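## Task

Grasp the blue 2x2 brick, raise it vertically, keep it raised for 2.5 seconds, return it to the exact spot it came from and release it, without disturbing any other brick; finish with the gripper open and moved away.

## Robot and tools

Robot: one six-joint arm (waist, shoulder, elbow, wrist pitch, wrist yaw, wrist roll) with a two-finger parallel gripper; there is only one arm, so every motion argument describes that single gripper. The fingers extend along the gripper's +x axis and close along its y axis. The reported end_effector_position is the point midway between the finger pads, roughly 3-4 cm short of the fingertips.

Frame: the scene frame has its origin on the table top straight beneath the arm base, +z up, +x forward from the base, +y to the left when facing +x. All positions are in metres, orientations are quaternions written w first (qw, qx, qy, qz). The printed hand position can be somewhat off, more so when the arm is stretched out.

The row: every motion command uses one row of 8 numbers: x, y, z, qw, qx, qy, qz, opening. x, y, z and the quaternion are an absolute target pose for the gripper in the scene frame, not an offset. opening runs from -1 to 1: +1 means fully open (0.088 m), the bare fingers touch near -0.80, and values below that change nothing. Closing fully takes about half a second. To hold a brick, keep commanding an opening well under the grip_measured reading; the larger the gap, the harder the squeeze (about 34 N per pad at most). Send the desired quaternion in every row, because the reported one may have drifted.

Tools:
- execute_actions(actions, pictures): actions is a list holding zero or one item. An empty list just reports the state. An item with rows (1 to 15 rows) and steps (1 to 15, default 15) plays one row per 1/30 s control step, repeating the final row if steps exceed rows. An item with only steps (up to 300) is a pause counted from the previous result. A target more than 0.6 m from the last reported position along any gripper axis is refused and nothing moves. Each step the controller clips the command to within 70 mm and 16 degrees of the measured pose, so a distant target needs several calls; after an action the arm only continues to the last clipped pose. pictures (true/false) toggles camera images.
- move(target, speed): target is one 8-number row as above (absolute pose plus opening, opening applied at the start). The gripper follows a straight path lasting 0.5 to 10 s; speed is in m/s, 0.002 to 0.5, default 0.25, with rotation capped at twice that in rad/s. It does not avoid obstacles and may overshoot the requested speed, especially near full reach. Its result adds a 'move:' line giving the outcome (done, off_target, moving, held, fault) and which limits acted, plus distance from target. limits=paced means the pose was clipped; limits=held means a clearance check blocked some steps, after which the arm may lurch fast.
- wait(seconds): 0 to 10 s of letting the scene run with no new command; useful for the 2.5 s hold.
- zoom_image(camera, region): enlarged crop of the latest image of cam_head_left, cam_head_right, cam_high, cam_low or cam_wrist; region is [x0, y0, x1, y1] in pixels, at most 504x504, origin top-left. Images are 896x504.
- read_manual(section): only returns licence text; moves nothing.
- finished_scene(scene): ends scene 1 or 2 irreversibly and grades it; the result states the next scene's task.

Results: the state line gives gripper position, quaternion and linear/angular velocities. Joint positions and Joint velocities list the six joints (rad, rad/s) then the finger-pad gap (m). grip_measured is the finger opening on the command scale (may be off by about 1 mm). 'pose unreachable' and HELD flag steps the clearance check altered or blocked. 'Hand target' shows where the controller is currently driving. MOTOR HOT warns above 50 °C; OVER-TEMPERATURE FAULT means the arm is held until it cools. A torque fault (joint load limits: waist 17.4, shoulder 21.6, elbow 21.5, wrist pitch 5.67, wrist yaw 5.65, wrist roll 5.3 N m, including held weight) freezes the arm for 10 s. Camera calibration gives intrinsics and world-to-camera transforms for projecting points.

Typical order: look, locate the brick in images, move above it with fingers open and pointing down, descend slowly, close, check grip_measured, lift, then place, open and retreat upward.

Avoid: knocking anything off the table, dropping or slamming bricks, fast contacts or targets far past a contact (they press hard), and long loaded holds that heat motors. Friction can leave the gripper short or tilted, so verify the pose after every move and correct. The simulation keeps running while you deliberate, and loose objects may occasionally get nudged.

Each tool is called by a JSON object that holds its "api" and its "payload".

## Session

{"api": "execute_actions", "payload": {"actions": []}}

Scene clock: 0.00 s of 4185.00 s.
end_effector_position=(+0.0774, +0.3260, +0.2535) grip_measured=+0.854 end_effector_quat_wxyz=(-0.527, +0.589, -0.235, -0.566) end_effector_velocity=(-0.003, -0.002, -0.001) end_effector_angular_velocity=(-0.011, +0.017, +0.017)
Joint positions: [ 1.967  1.248  1.511 -1.35   0.605 -0.29   0.081]
Joint velocities: [ 0.002 -0.002 -0.002 -0.007 -0.022 -0.007 -0.   ]
Motor temperatures (°C, as the motors report them): [25 24 24 25 24 24]
Heat: hottest waist 25 °C (+0.0 °C/min).
Hand target: +0.077, +0.326, +0.253; -0.527, +0.589, -0.235, -0.566

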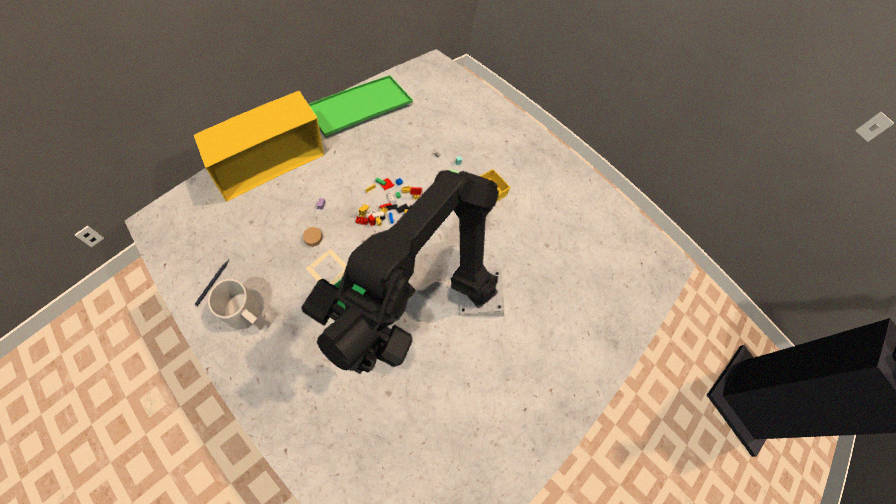

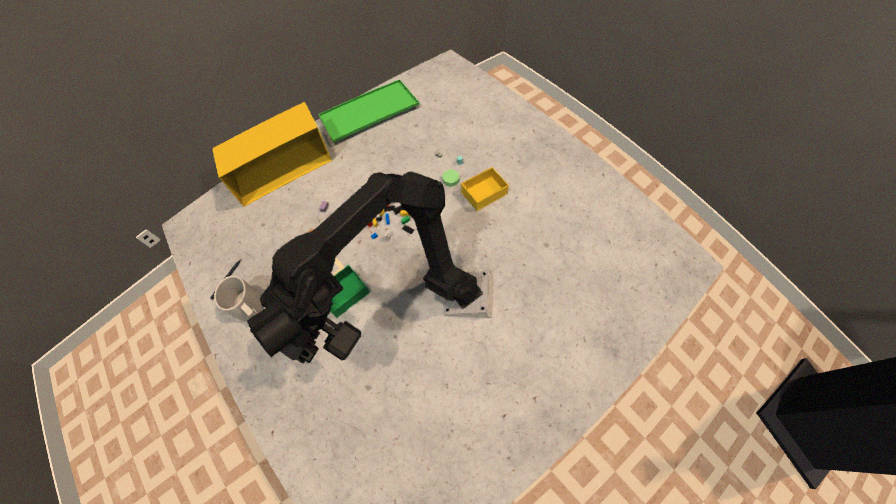

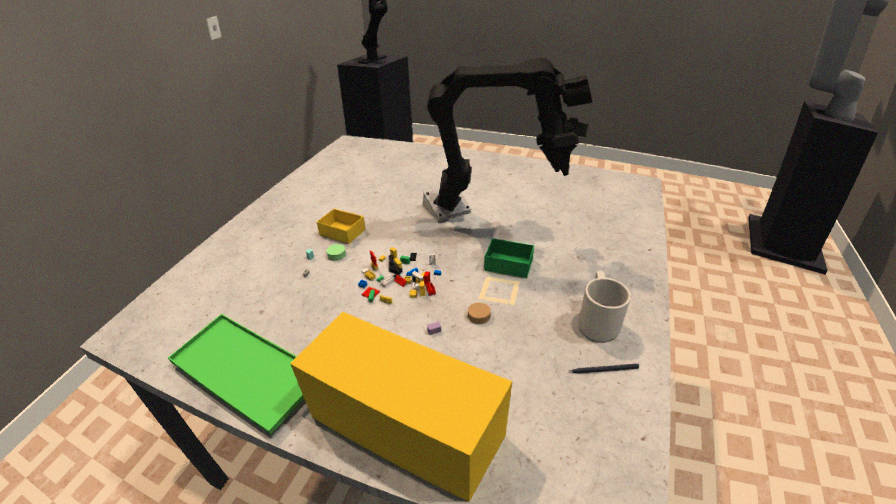

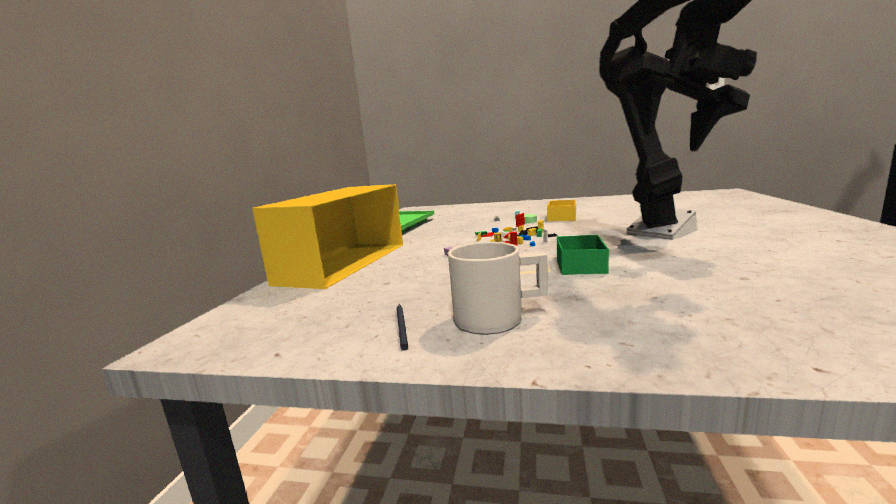

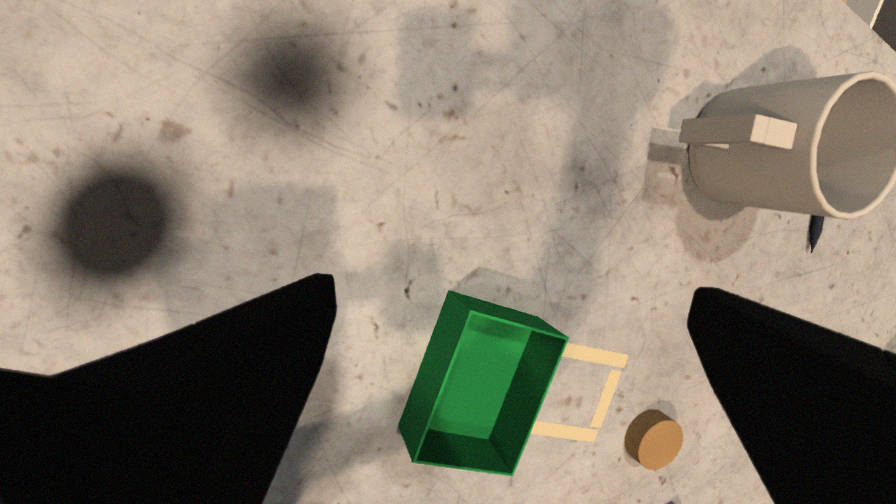

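{"api": "zoom_image", "payload": {"camera": "cam_high", "region": [340,235,460,315]}}

{"api": "zoom_image", "payload": {"camera": "cam_head_left", "region": [345,165,435,235]}}

Region (340, 235, 460, 315) of cam_high's 896x504 image, scaled by 4.200, with more detail than that image has.

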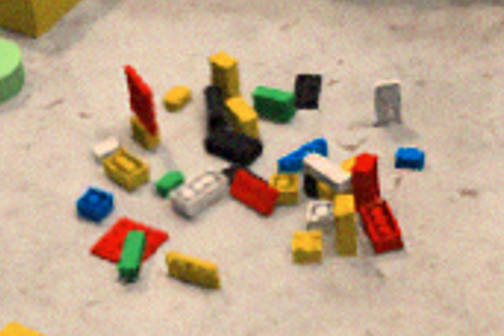

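Region (345, 165, 435, 235) of cam_head_left's 896x504 image, scaled by 5.600, with more detail than that image has.

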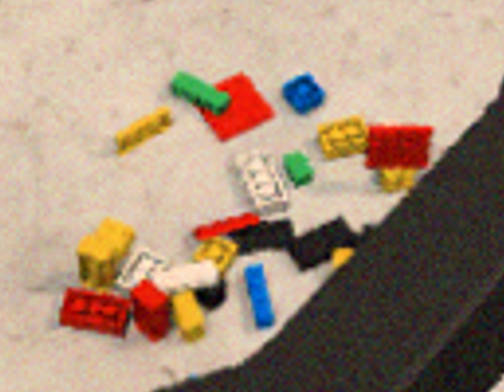

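{"api": "move", "payload": {"target": [0.38,-0.04,0.19,0.7071,0,0.7071,0,0.2], "speed": 0.35}}

Scene clock: 14.57 s of 4185.00 s.
end_effector_position=(+0.3805, -0.0356, +0.1906) grip_measured=+0.200 end_effector_quat_wxyz=(+0.709, -0.004, +0.705, +0.003) end_effector_velocity=(-0.002, +0.000, -0.002) end_effector_angular_velocity=(+0.015, +0.021, -0.033)
Joint positions: [-0.26   1.773  1.836 -1.5   -0.315 -0.368  0.049]
Joint velocities: [-0.002  0.012  0.007 -0.022 -0.007  0.022 -0.   ]
Motor temperatures (°C, as the motors report them): [26 25 26 26 24 24]
Heat: hottest waist 26 °C (+4.1 °C/min).
Hand target: +0.382, -0.039, +0.189; +0.707, -0.001, +0.708, -0.001
Off the commanded pose: 0.004 m, 1 deg.
move: done
camera_calibration (this result's frames):
cam_wrist: T_world_to_cam=[[0.0286854, -0.998932, -0.0362243, -0.0284257], [-0.928423, -0.0400548, 0.36936, 0.309843], [-0.370416, 0.0230362, -0.92858, 0.39473], [0, 0, 0, 1]] pos_world=[0.434695, -0.0250778, 0.251066]

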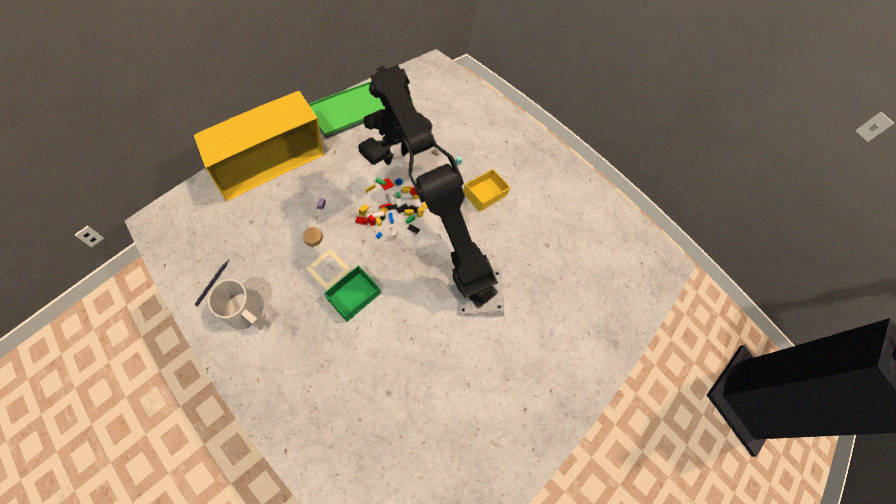

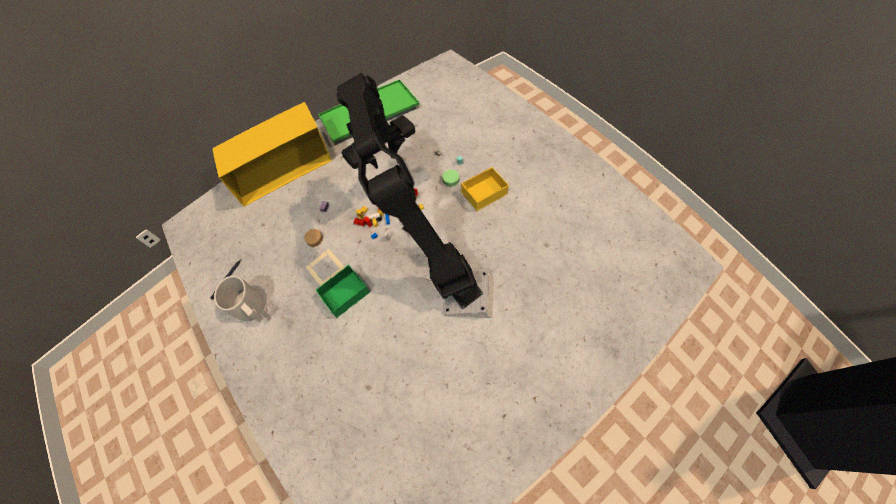

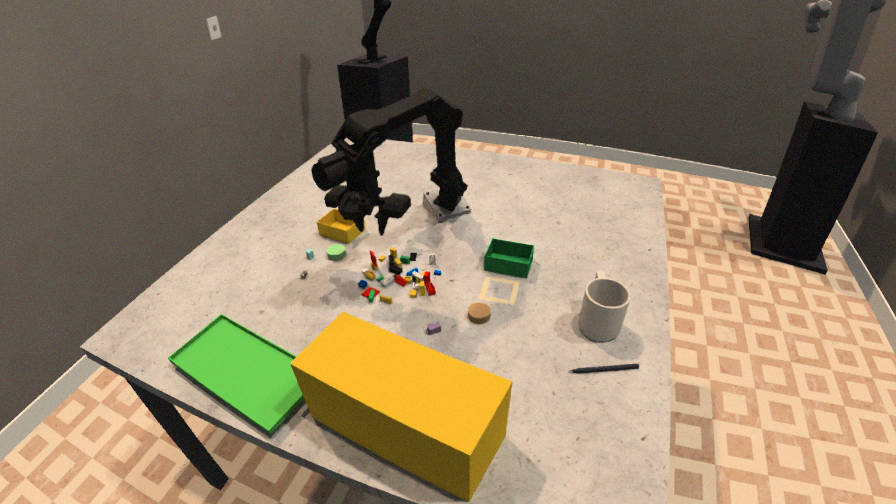

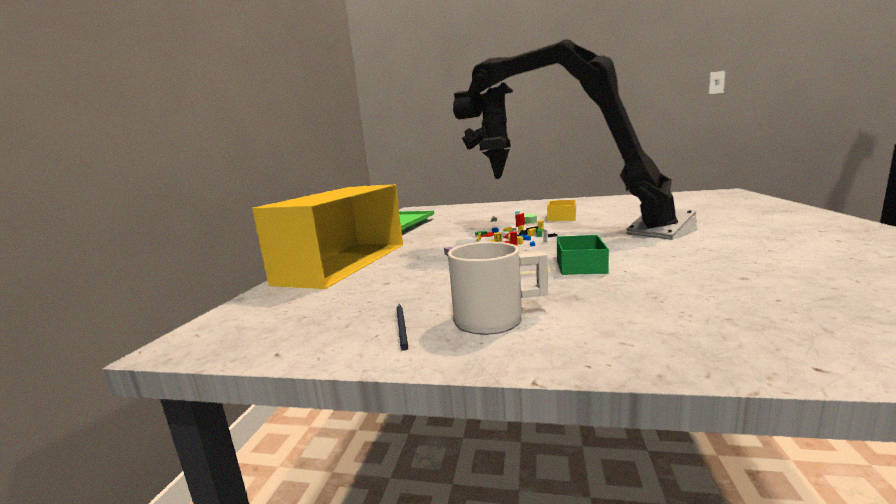

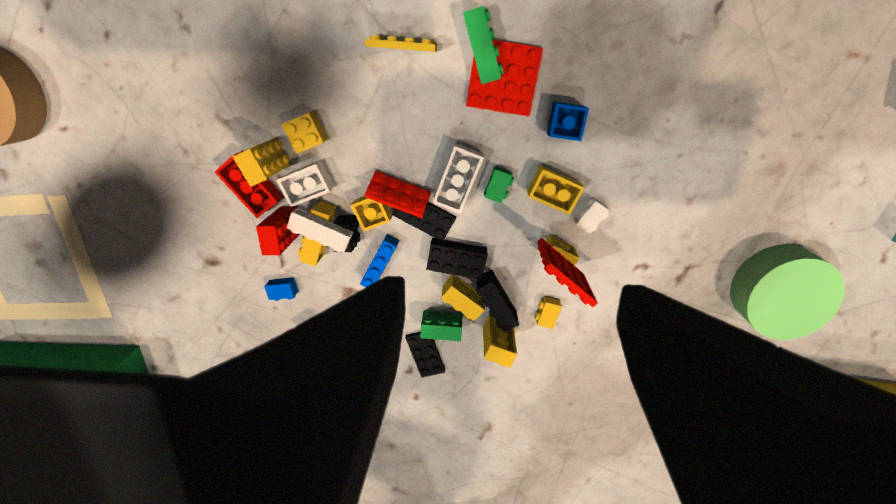

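{"api": "move", "payload": {"target": [0.413,-0.075,0.10,0.5337,-0.4639,0.5337,0.4639,-0.1], "speed": 0.35}}

Scene clock: 24.10 s of 4185.00 s.
end_effector_position=(+0.4155, -0.0736, +0.1083) grip_measured=-0.100 end_effector_quat_wxyz=(+0.539, -0.470, +0.529, +0.457) end_effector_velocity=(+0.003, +0.002, +0.001) end_effector_angular_velocity=(+0.003, -0.013, +0.014)
Joint positions: [-0.252  1.935  1.727 -1.206 -0.315 -1.774  0.034]
Joint velocities: [ 0.002 -0.002  0.002  0.007 -0.007 -0.007 -0.   ]
Motor temperatures (°C, as the motors report them): [26 26 27 26 24 24]
Heat: hottest elbow 27 °C (+5.0 °C/min).
Hand target: +0.413, -0.075, +0.100; +0.534, -0.464, +0.534, +0.464
Off the commanded pose: 0.009 m, 1 deg.
move: off_target
camera_calibration (this result's frames):
cam_wrist: T_world_to_cam=[[0.992491, -0.121531, -0.0138617, -0.408661], [-0.107412, -0.920137, 0.376578, -0.0354635], [-0.0585204, -0.372261, -0.926281, 0.173246], [0, 0, 0, 1]] pos_world=[0.411921, -0.0178036, 0.168164]

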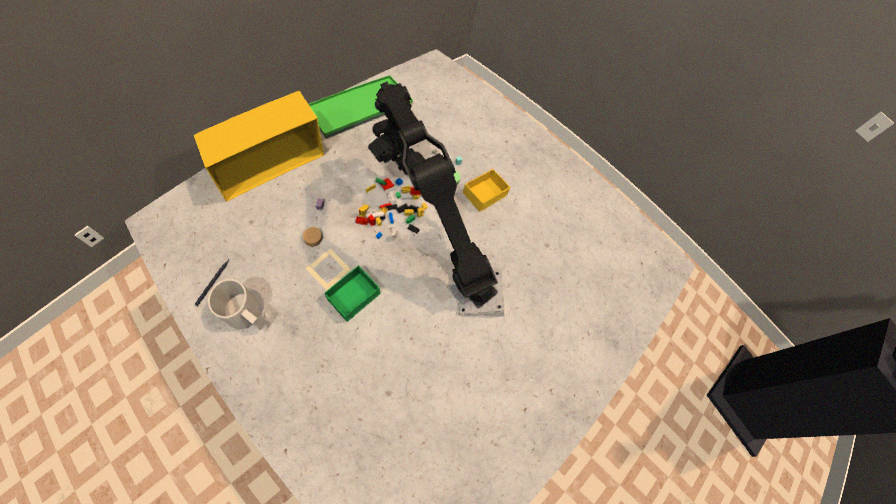

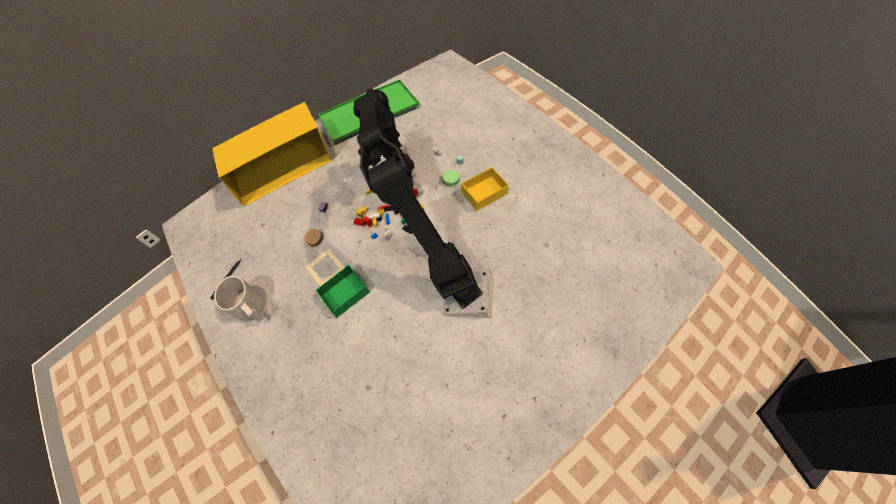

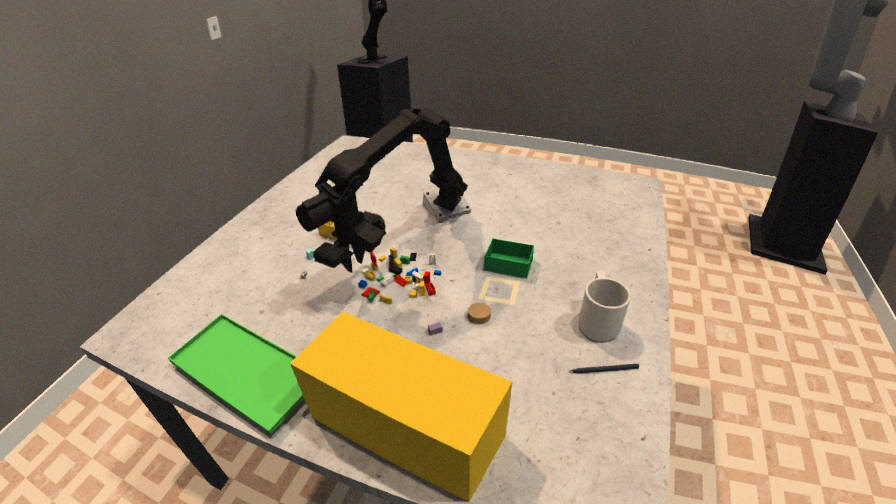

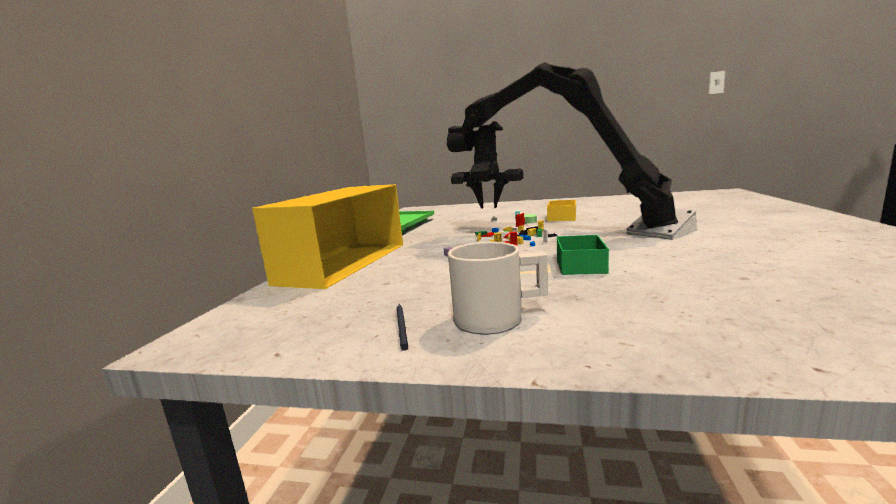

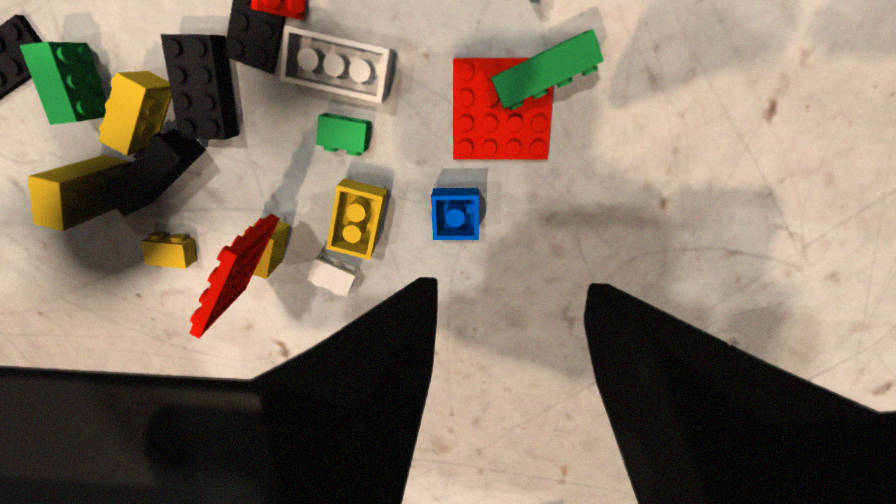

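{"api": "move", "payload": {"target": [0.401,-0.065,0.062,0.5255,-0.4731,0.5255,0.4731,-0.25], "speed": 0.1}}

Scene clock: 30.43 s of 4185.00 s.
end_effector_position=(+0.4025, -0.0668, +0.0601) grip_measured=-0.250 end_effector_quat_wxyz=(+0.526, -0.471, +0.525, +0.475) end_effector_velocity=(-0.003, +0.001, -0.001) end_effector_angular_velocity=(+0.007, -0.001, -0.010)
Joint positions: [-0.208  1.935  1.543 -1.038 -0.311 -1.773  0.027]
Joint velocities: [-0.002 -0.007 -0.017  0.007 -0.007  0.007 -0.   ]
Motor temperatures (°C, as the motors report them): [26 27 27 26 24 24]
Heat: hottest shoulder 27 °C (+3.9 °C/min).
Hand target: +0.401, -0.065, +0.062; +0.525, -0.473, +0.525, +0.473
Off the commanded pose: 0.003 m, 0 deg.
move: done
camera_calibration (this result's frames):
cam_wrist: T_world_to_cam=[[0.995468, -0.0859459, -0.040694, -0.392826], [-0.0649552, -0.927112, 0.369112, -0.0295342], [-0.0694515, -0.364796, -0.928494, 0.135406], [0, 0, 0, 1]] pos_world=[0.398532, -0.0117479, 0.120639]

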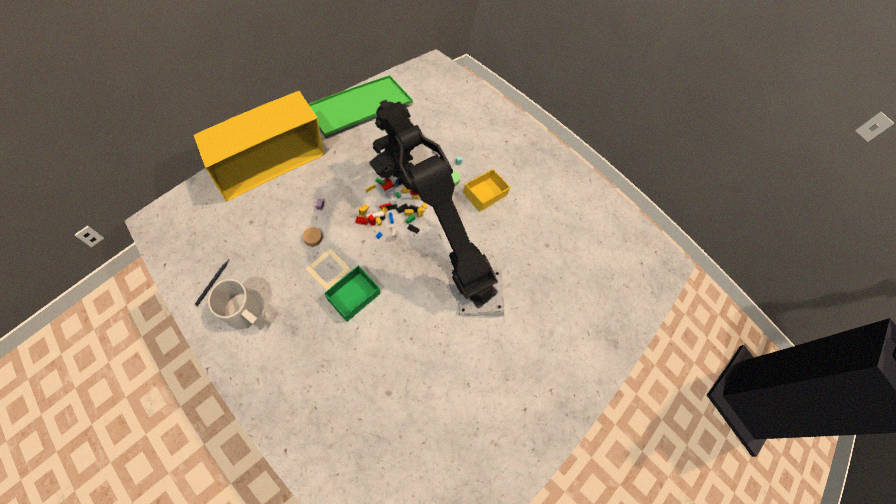

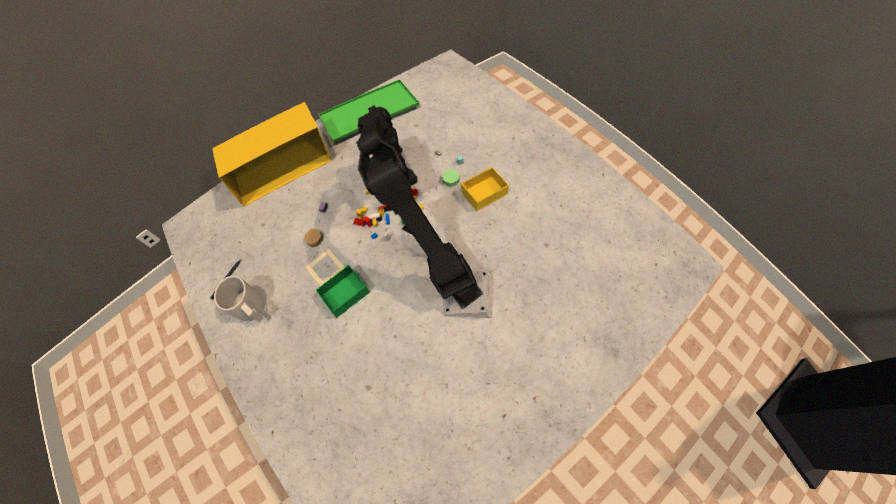

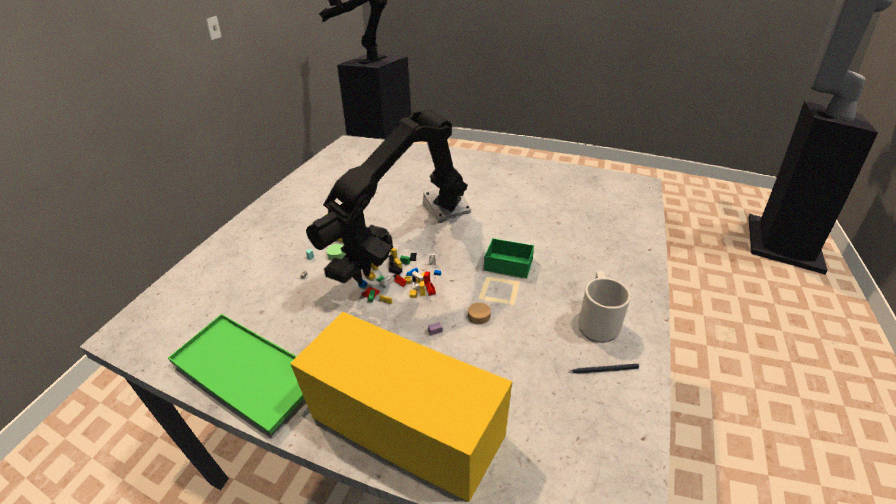

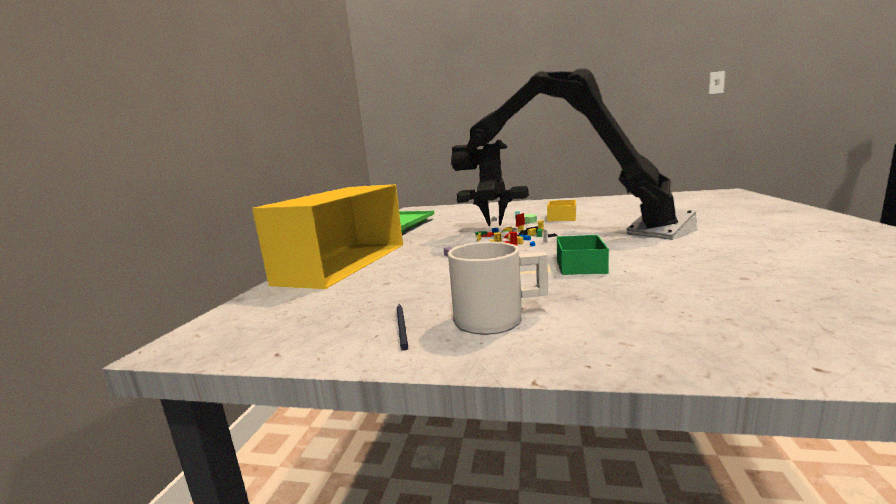

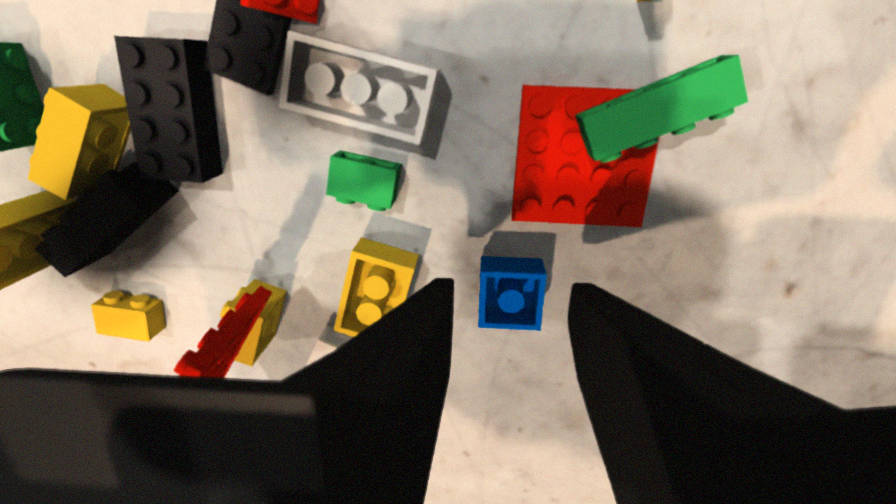

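{"api": "move", "payload": {"target": [0.402,-0.066,0.045,0.5255,-0.4731,0.5255,0.4731,-0.25], "speed": 0.03}}

Scene clock: 34.70 s of 4185.00 s.
end_effector_position=(+0.4059, -0.0655, +0.0518) grip_measured=-0.250 end_effector_quat_wxyz=(+0.528, -0.480, +0.519, +0.470) end_effector_velocity=(-0.001, -0.000, -0.002) end_effector_angular_velocity=(+0.007, -0.000, -0.010)
Joint positions: [-0.195  1.934  1.511 -0.978 -0.309 -1.76   0.027]
Joint velocities: [-0.002  0.002 -0.007  0.007 -0.007  0.007 -0.   ]
Motor temperatures (°C, as the motors report them): [26 28 27 26 24 24]
Heat: hottest shoulder 28 °C (+5.2 °C/min).
Hand target: +0.402, -0.066, +0.045; +0.526, -0.473, +0.525, +0.473
Off the commanded pose: 0.008 m, 1 deg.
move: done
camera_calibration (this result's frames):
cam_wrist: T_world_to_cam=[[0.996761, -0.0785352, -0.0173057, -0.397686], [-0.0663838, -0.924985, 0.374161, -0.0246779], [-0.0453923, -0.3718, -0.927202, 0.118129], [0, 0, 0, 1]] pos_world=[0.400122, -0.0101387, 0.111881]

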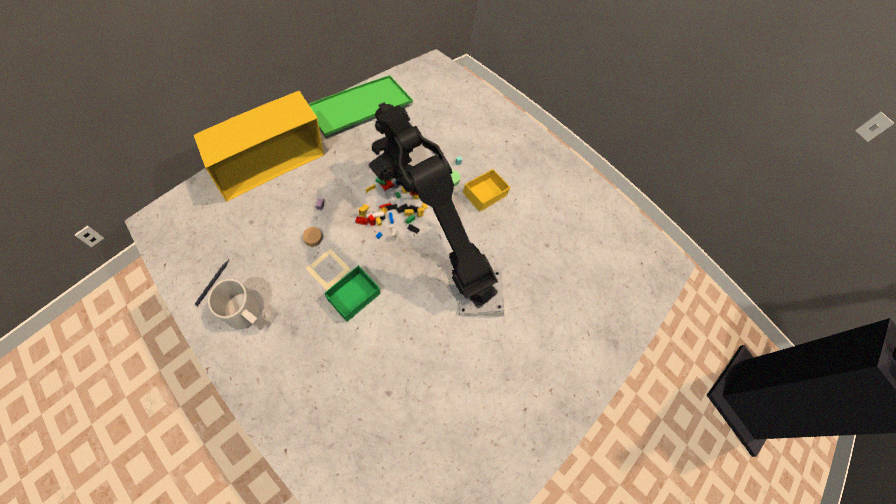

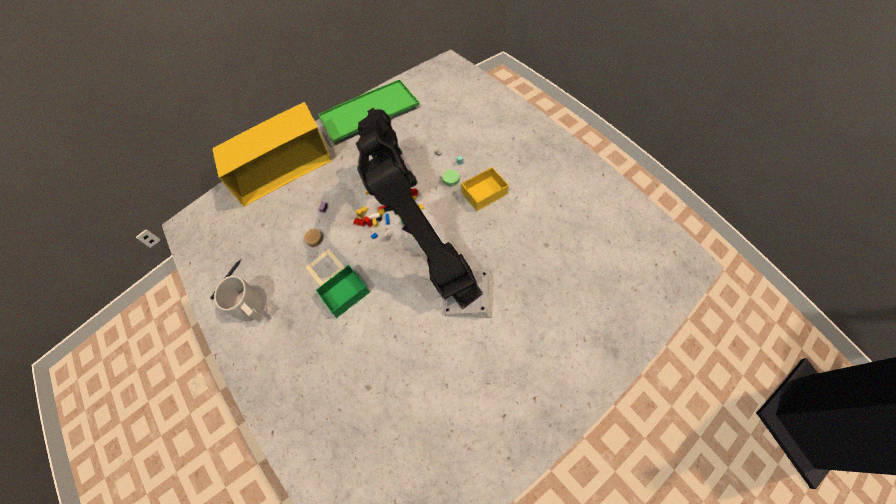

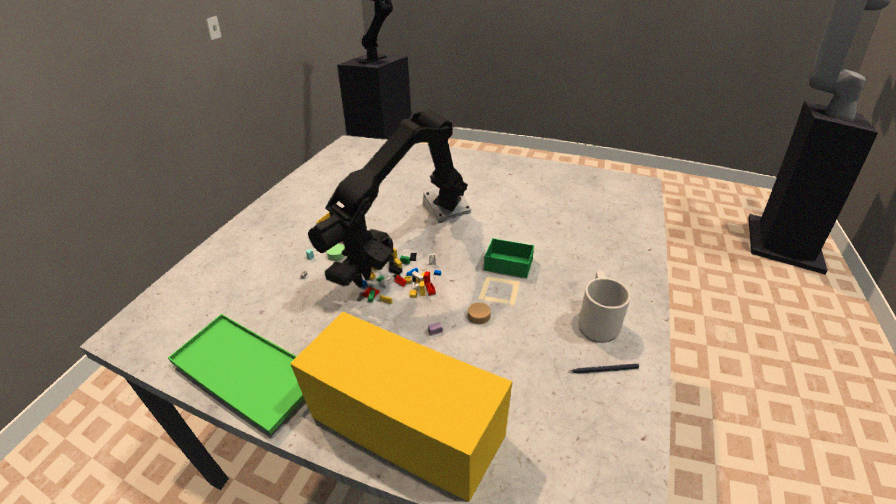

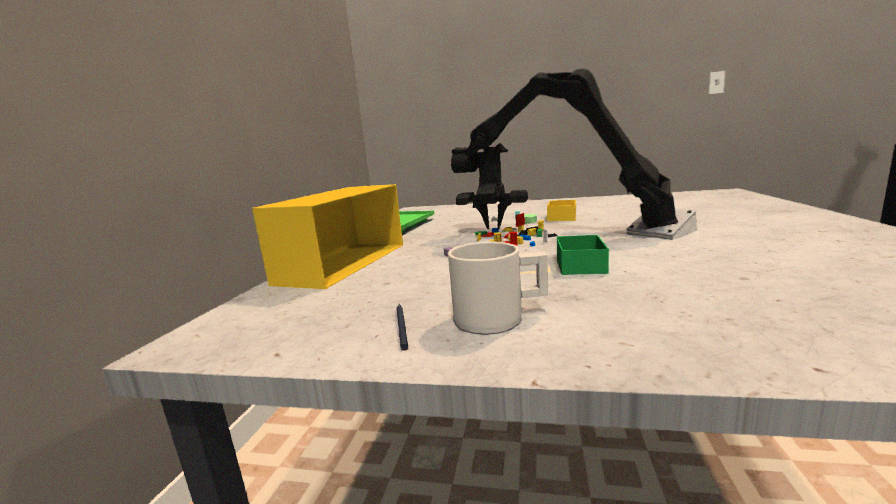

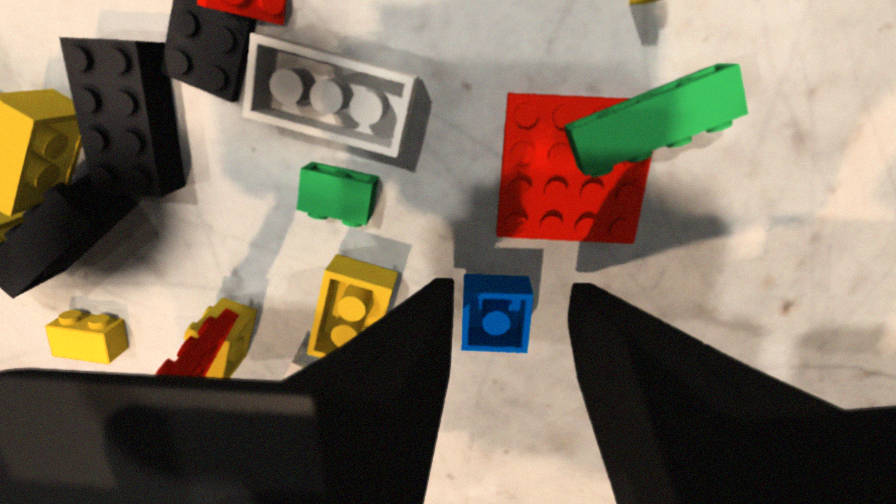

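{"api": "move", "payload": {"target": [0.398,-0.069,0.039,0.5296,-0.4685,0.5296,0.4685,-0.25], "speed": 0.03}}

Scene clock: 38.17 s of 4185.00 s.
end_effector_position=(+0.4024, -0.0668, +0.0449) grip_measured=-0.250 end_effector_quat_wxyz=(+0.531, -0.476, +0.522, +0.467) end_effector_velocity=(-0.001, +0.003, +0.001) end_effector_angular_velocity=(+0.023, -0.000, -0.011)
Joint positions: [-0.195  1.934  1.481 -0.949 -0.309 -1.748  0.027]
Joint velocities: [-0.002 -0.002 -0.002 -0.007 -0.022  0.007 -0.   ]
Motor temperatures (°C, as the motors report them): [26 29 27 26 24 24]
Heat: hottest shoulder 29 °C (+6.3 °C/min).
Hand target: +0.398, -0.069, +0.039; +0.530, -0.469, +0.530, +0.468
Off the commanded pose: 0.008 m, 1 deg.
move: done
camera_calibration (this result's frames):
cam_wrist: T_world_to_cam=[[0.995677, -0.0908853, -0.0191598, -0.394762], [-0.0771684, -0.924236, 0.373942, -0.0191116], [-0.0516941, -0.370847, -0.927254, 0.113639], [0, 0, 0, 1]] pos_world=[0.397455, -0.0113991, 0.104955]

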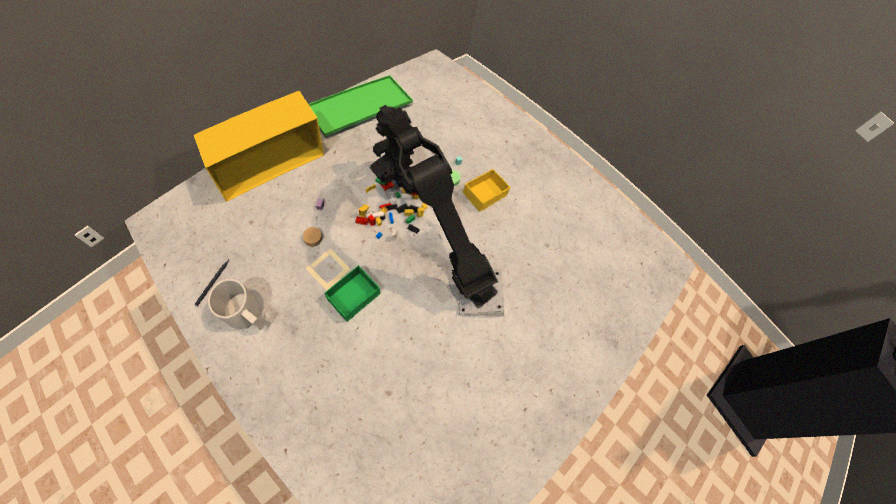

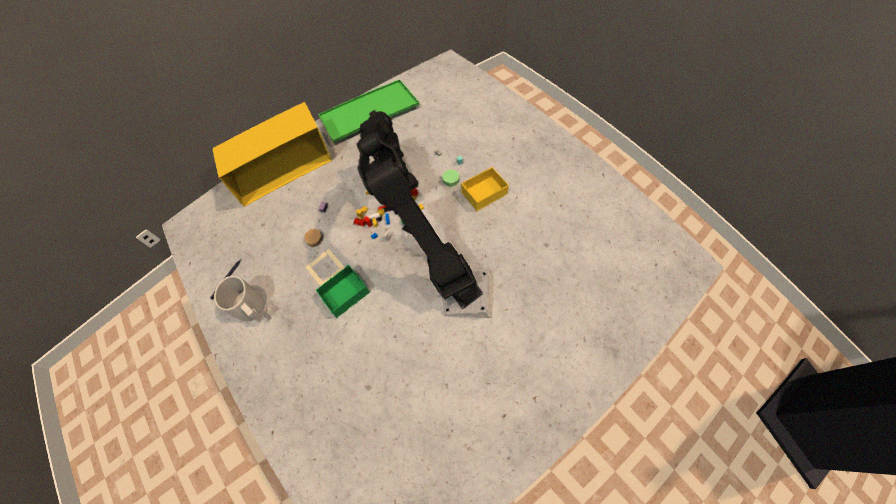

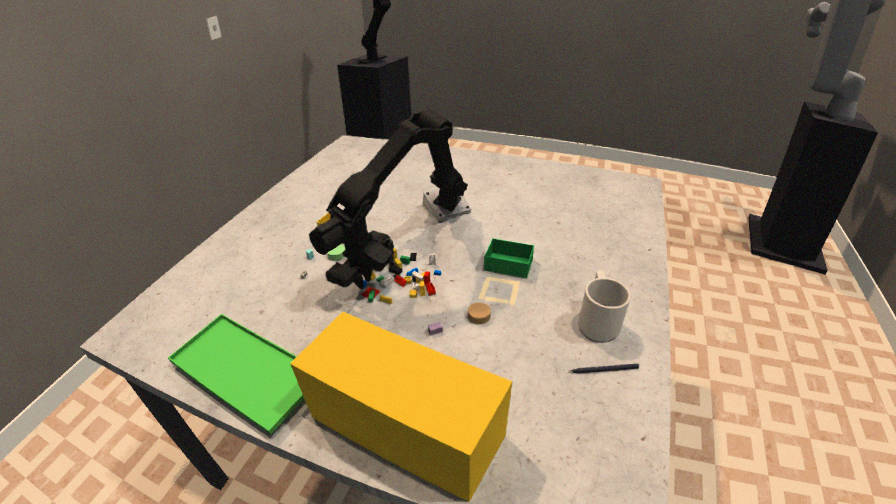

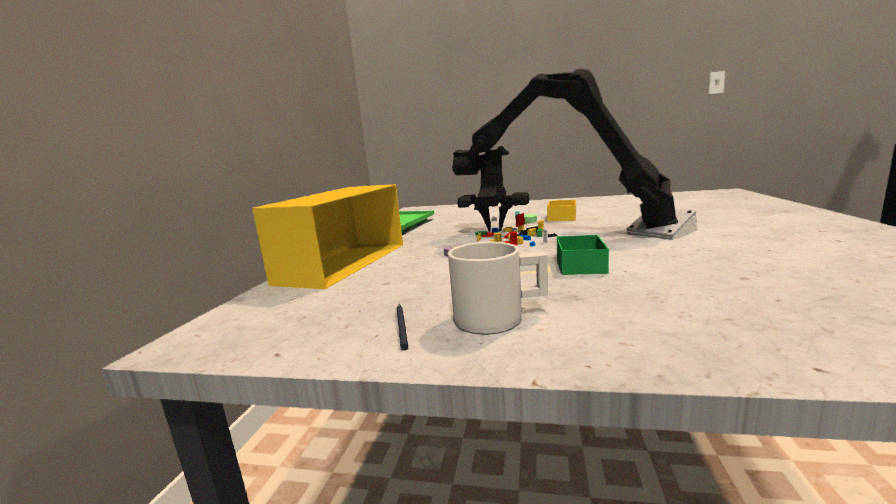

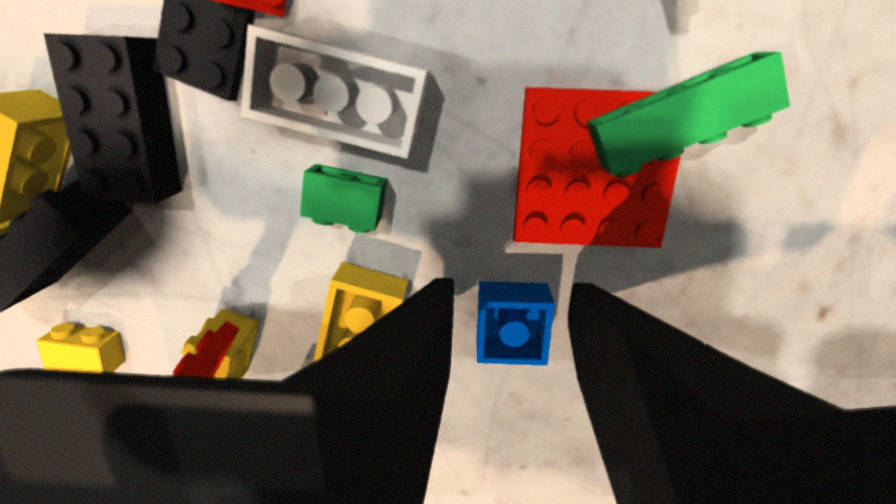

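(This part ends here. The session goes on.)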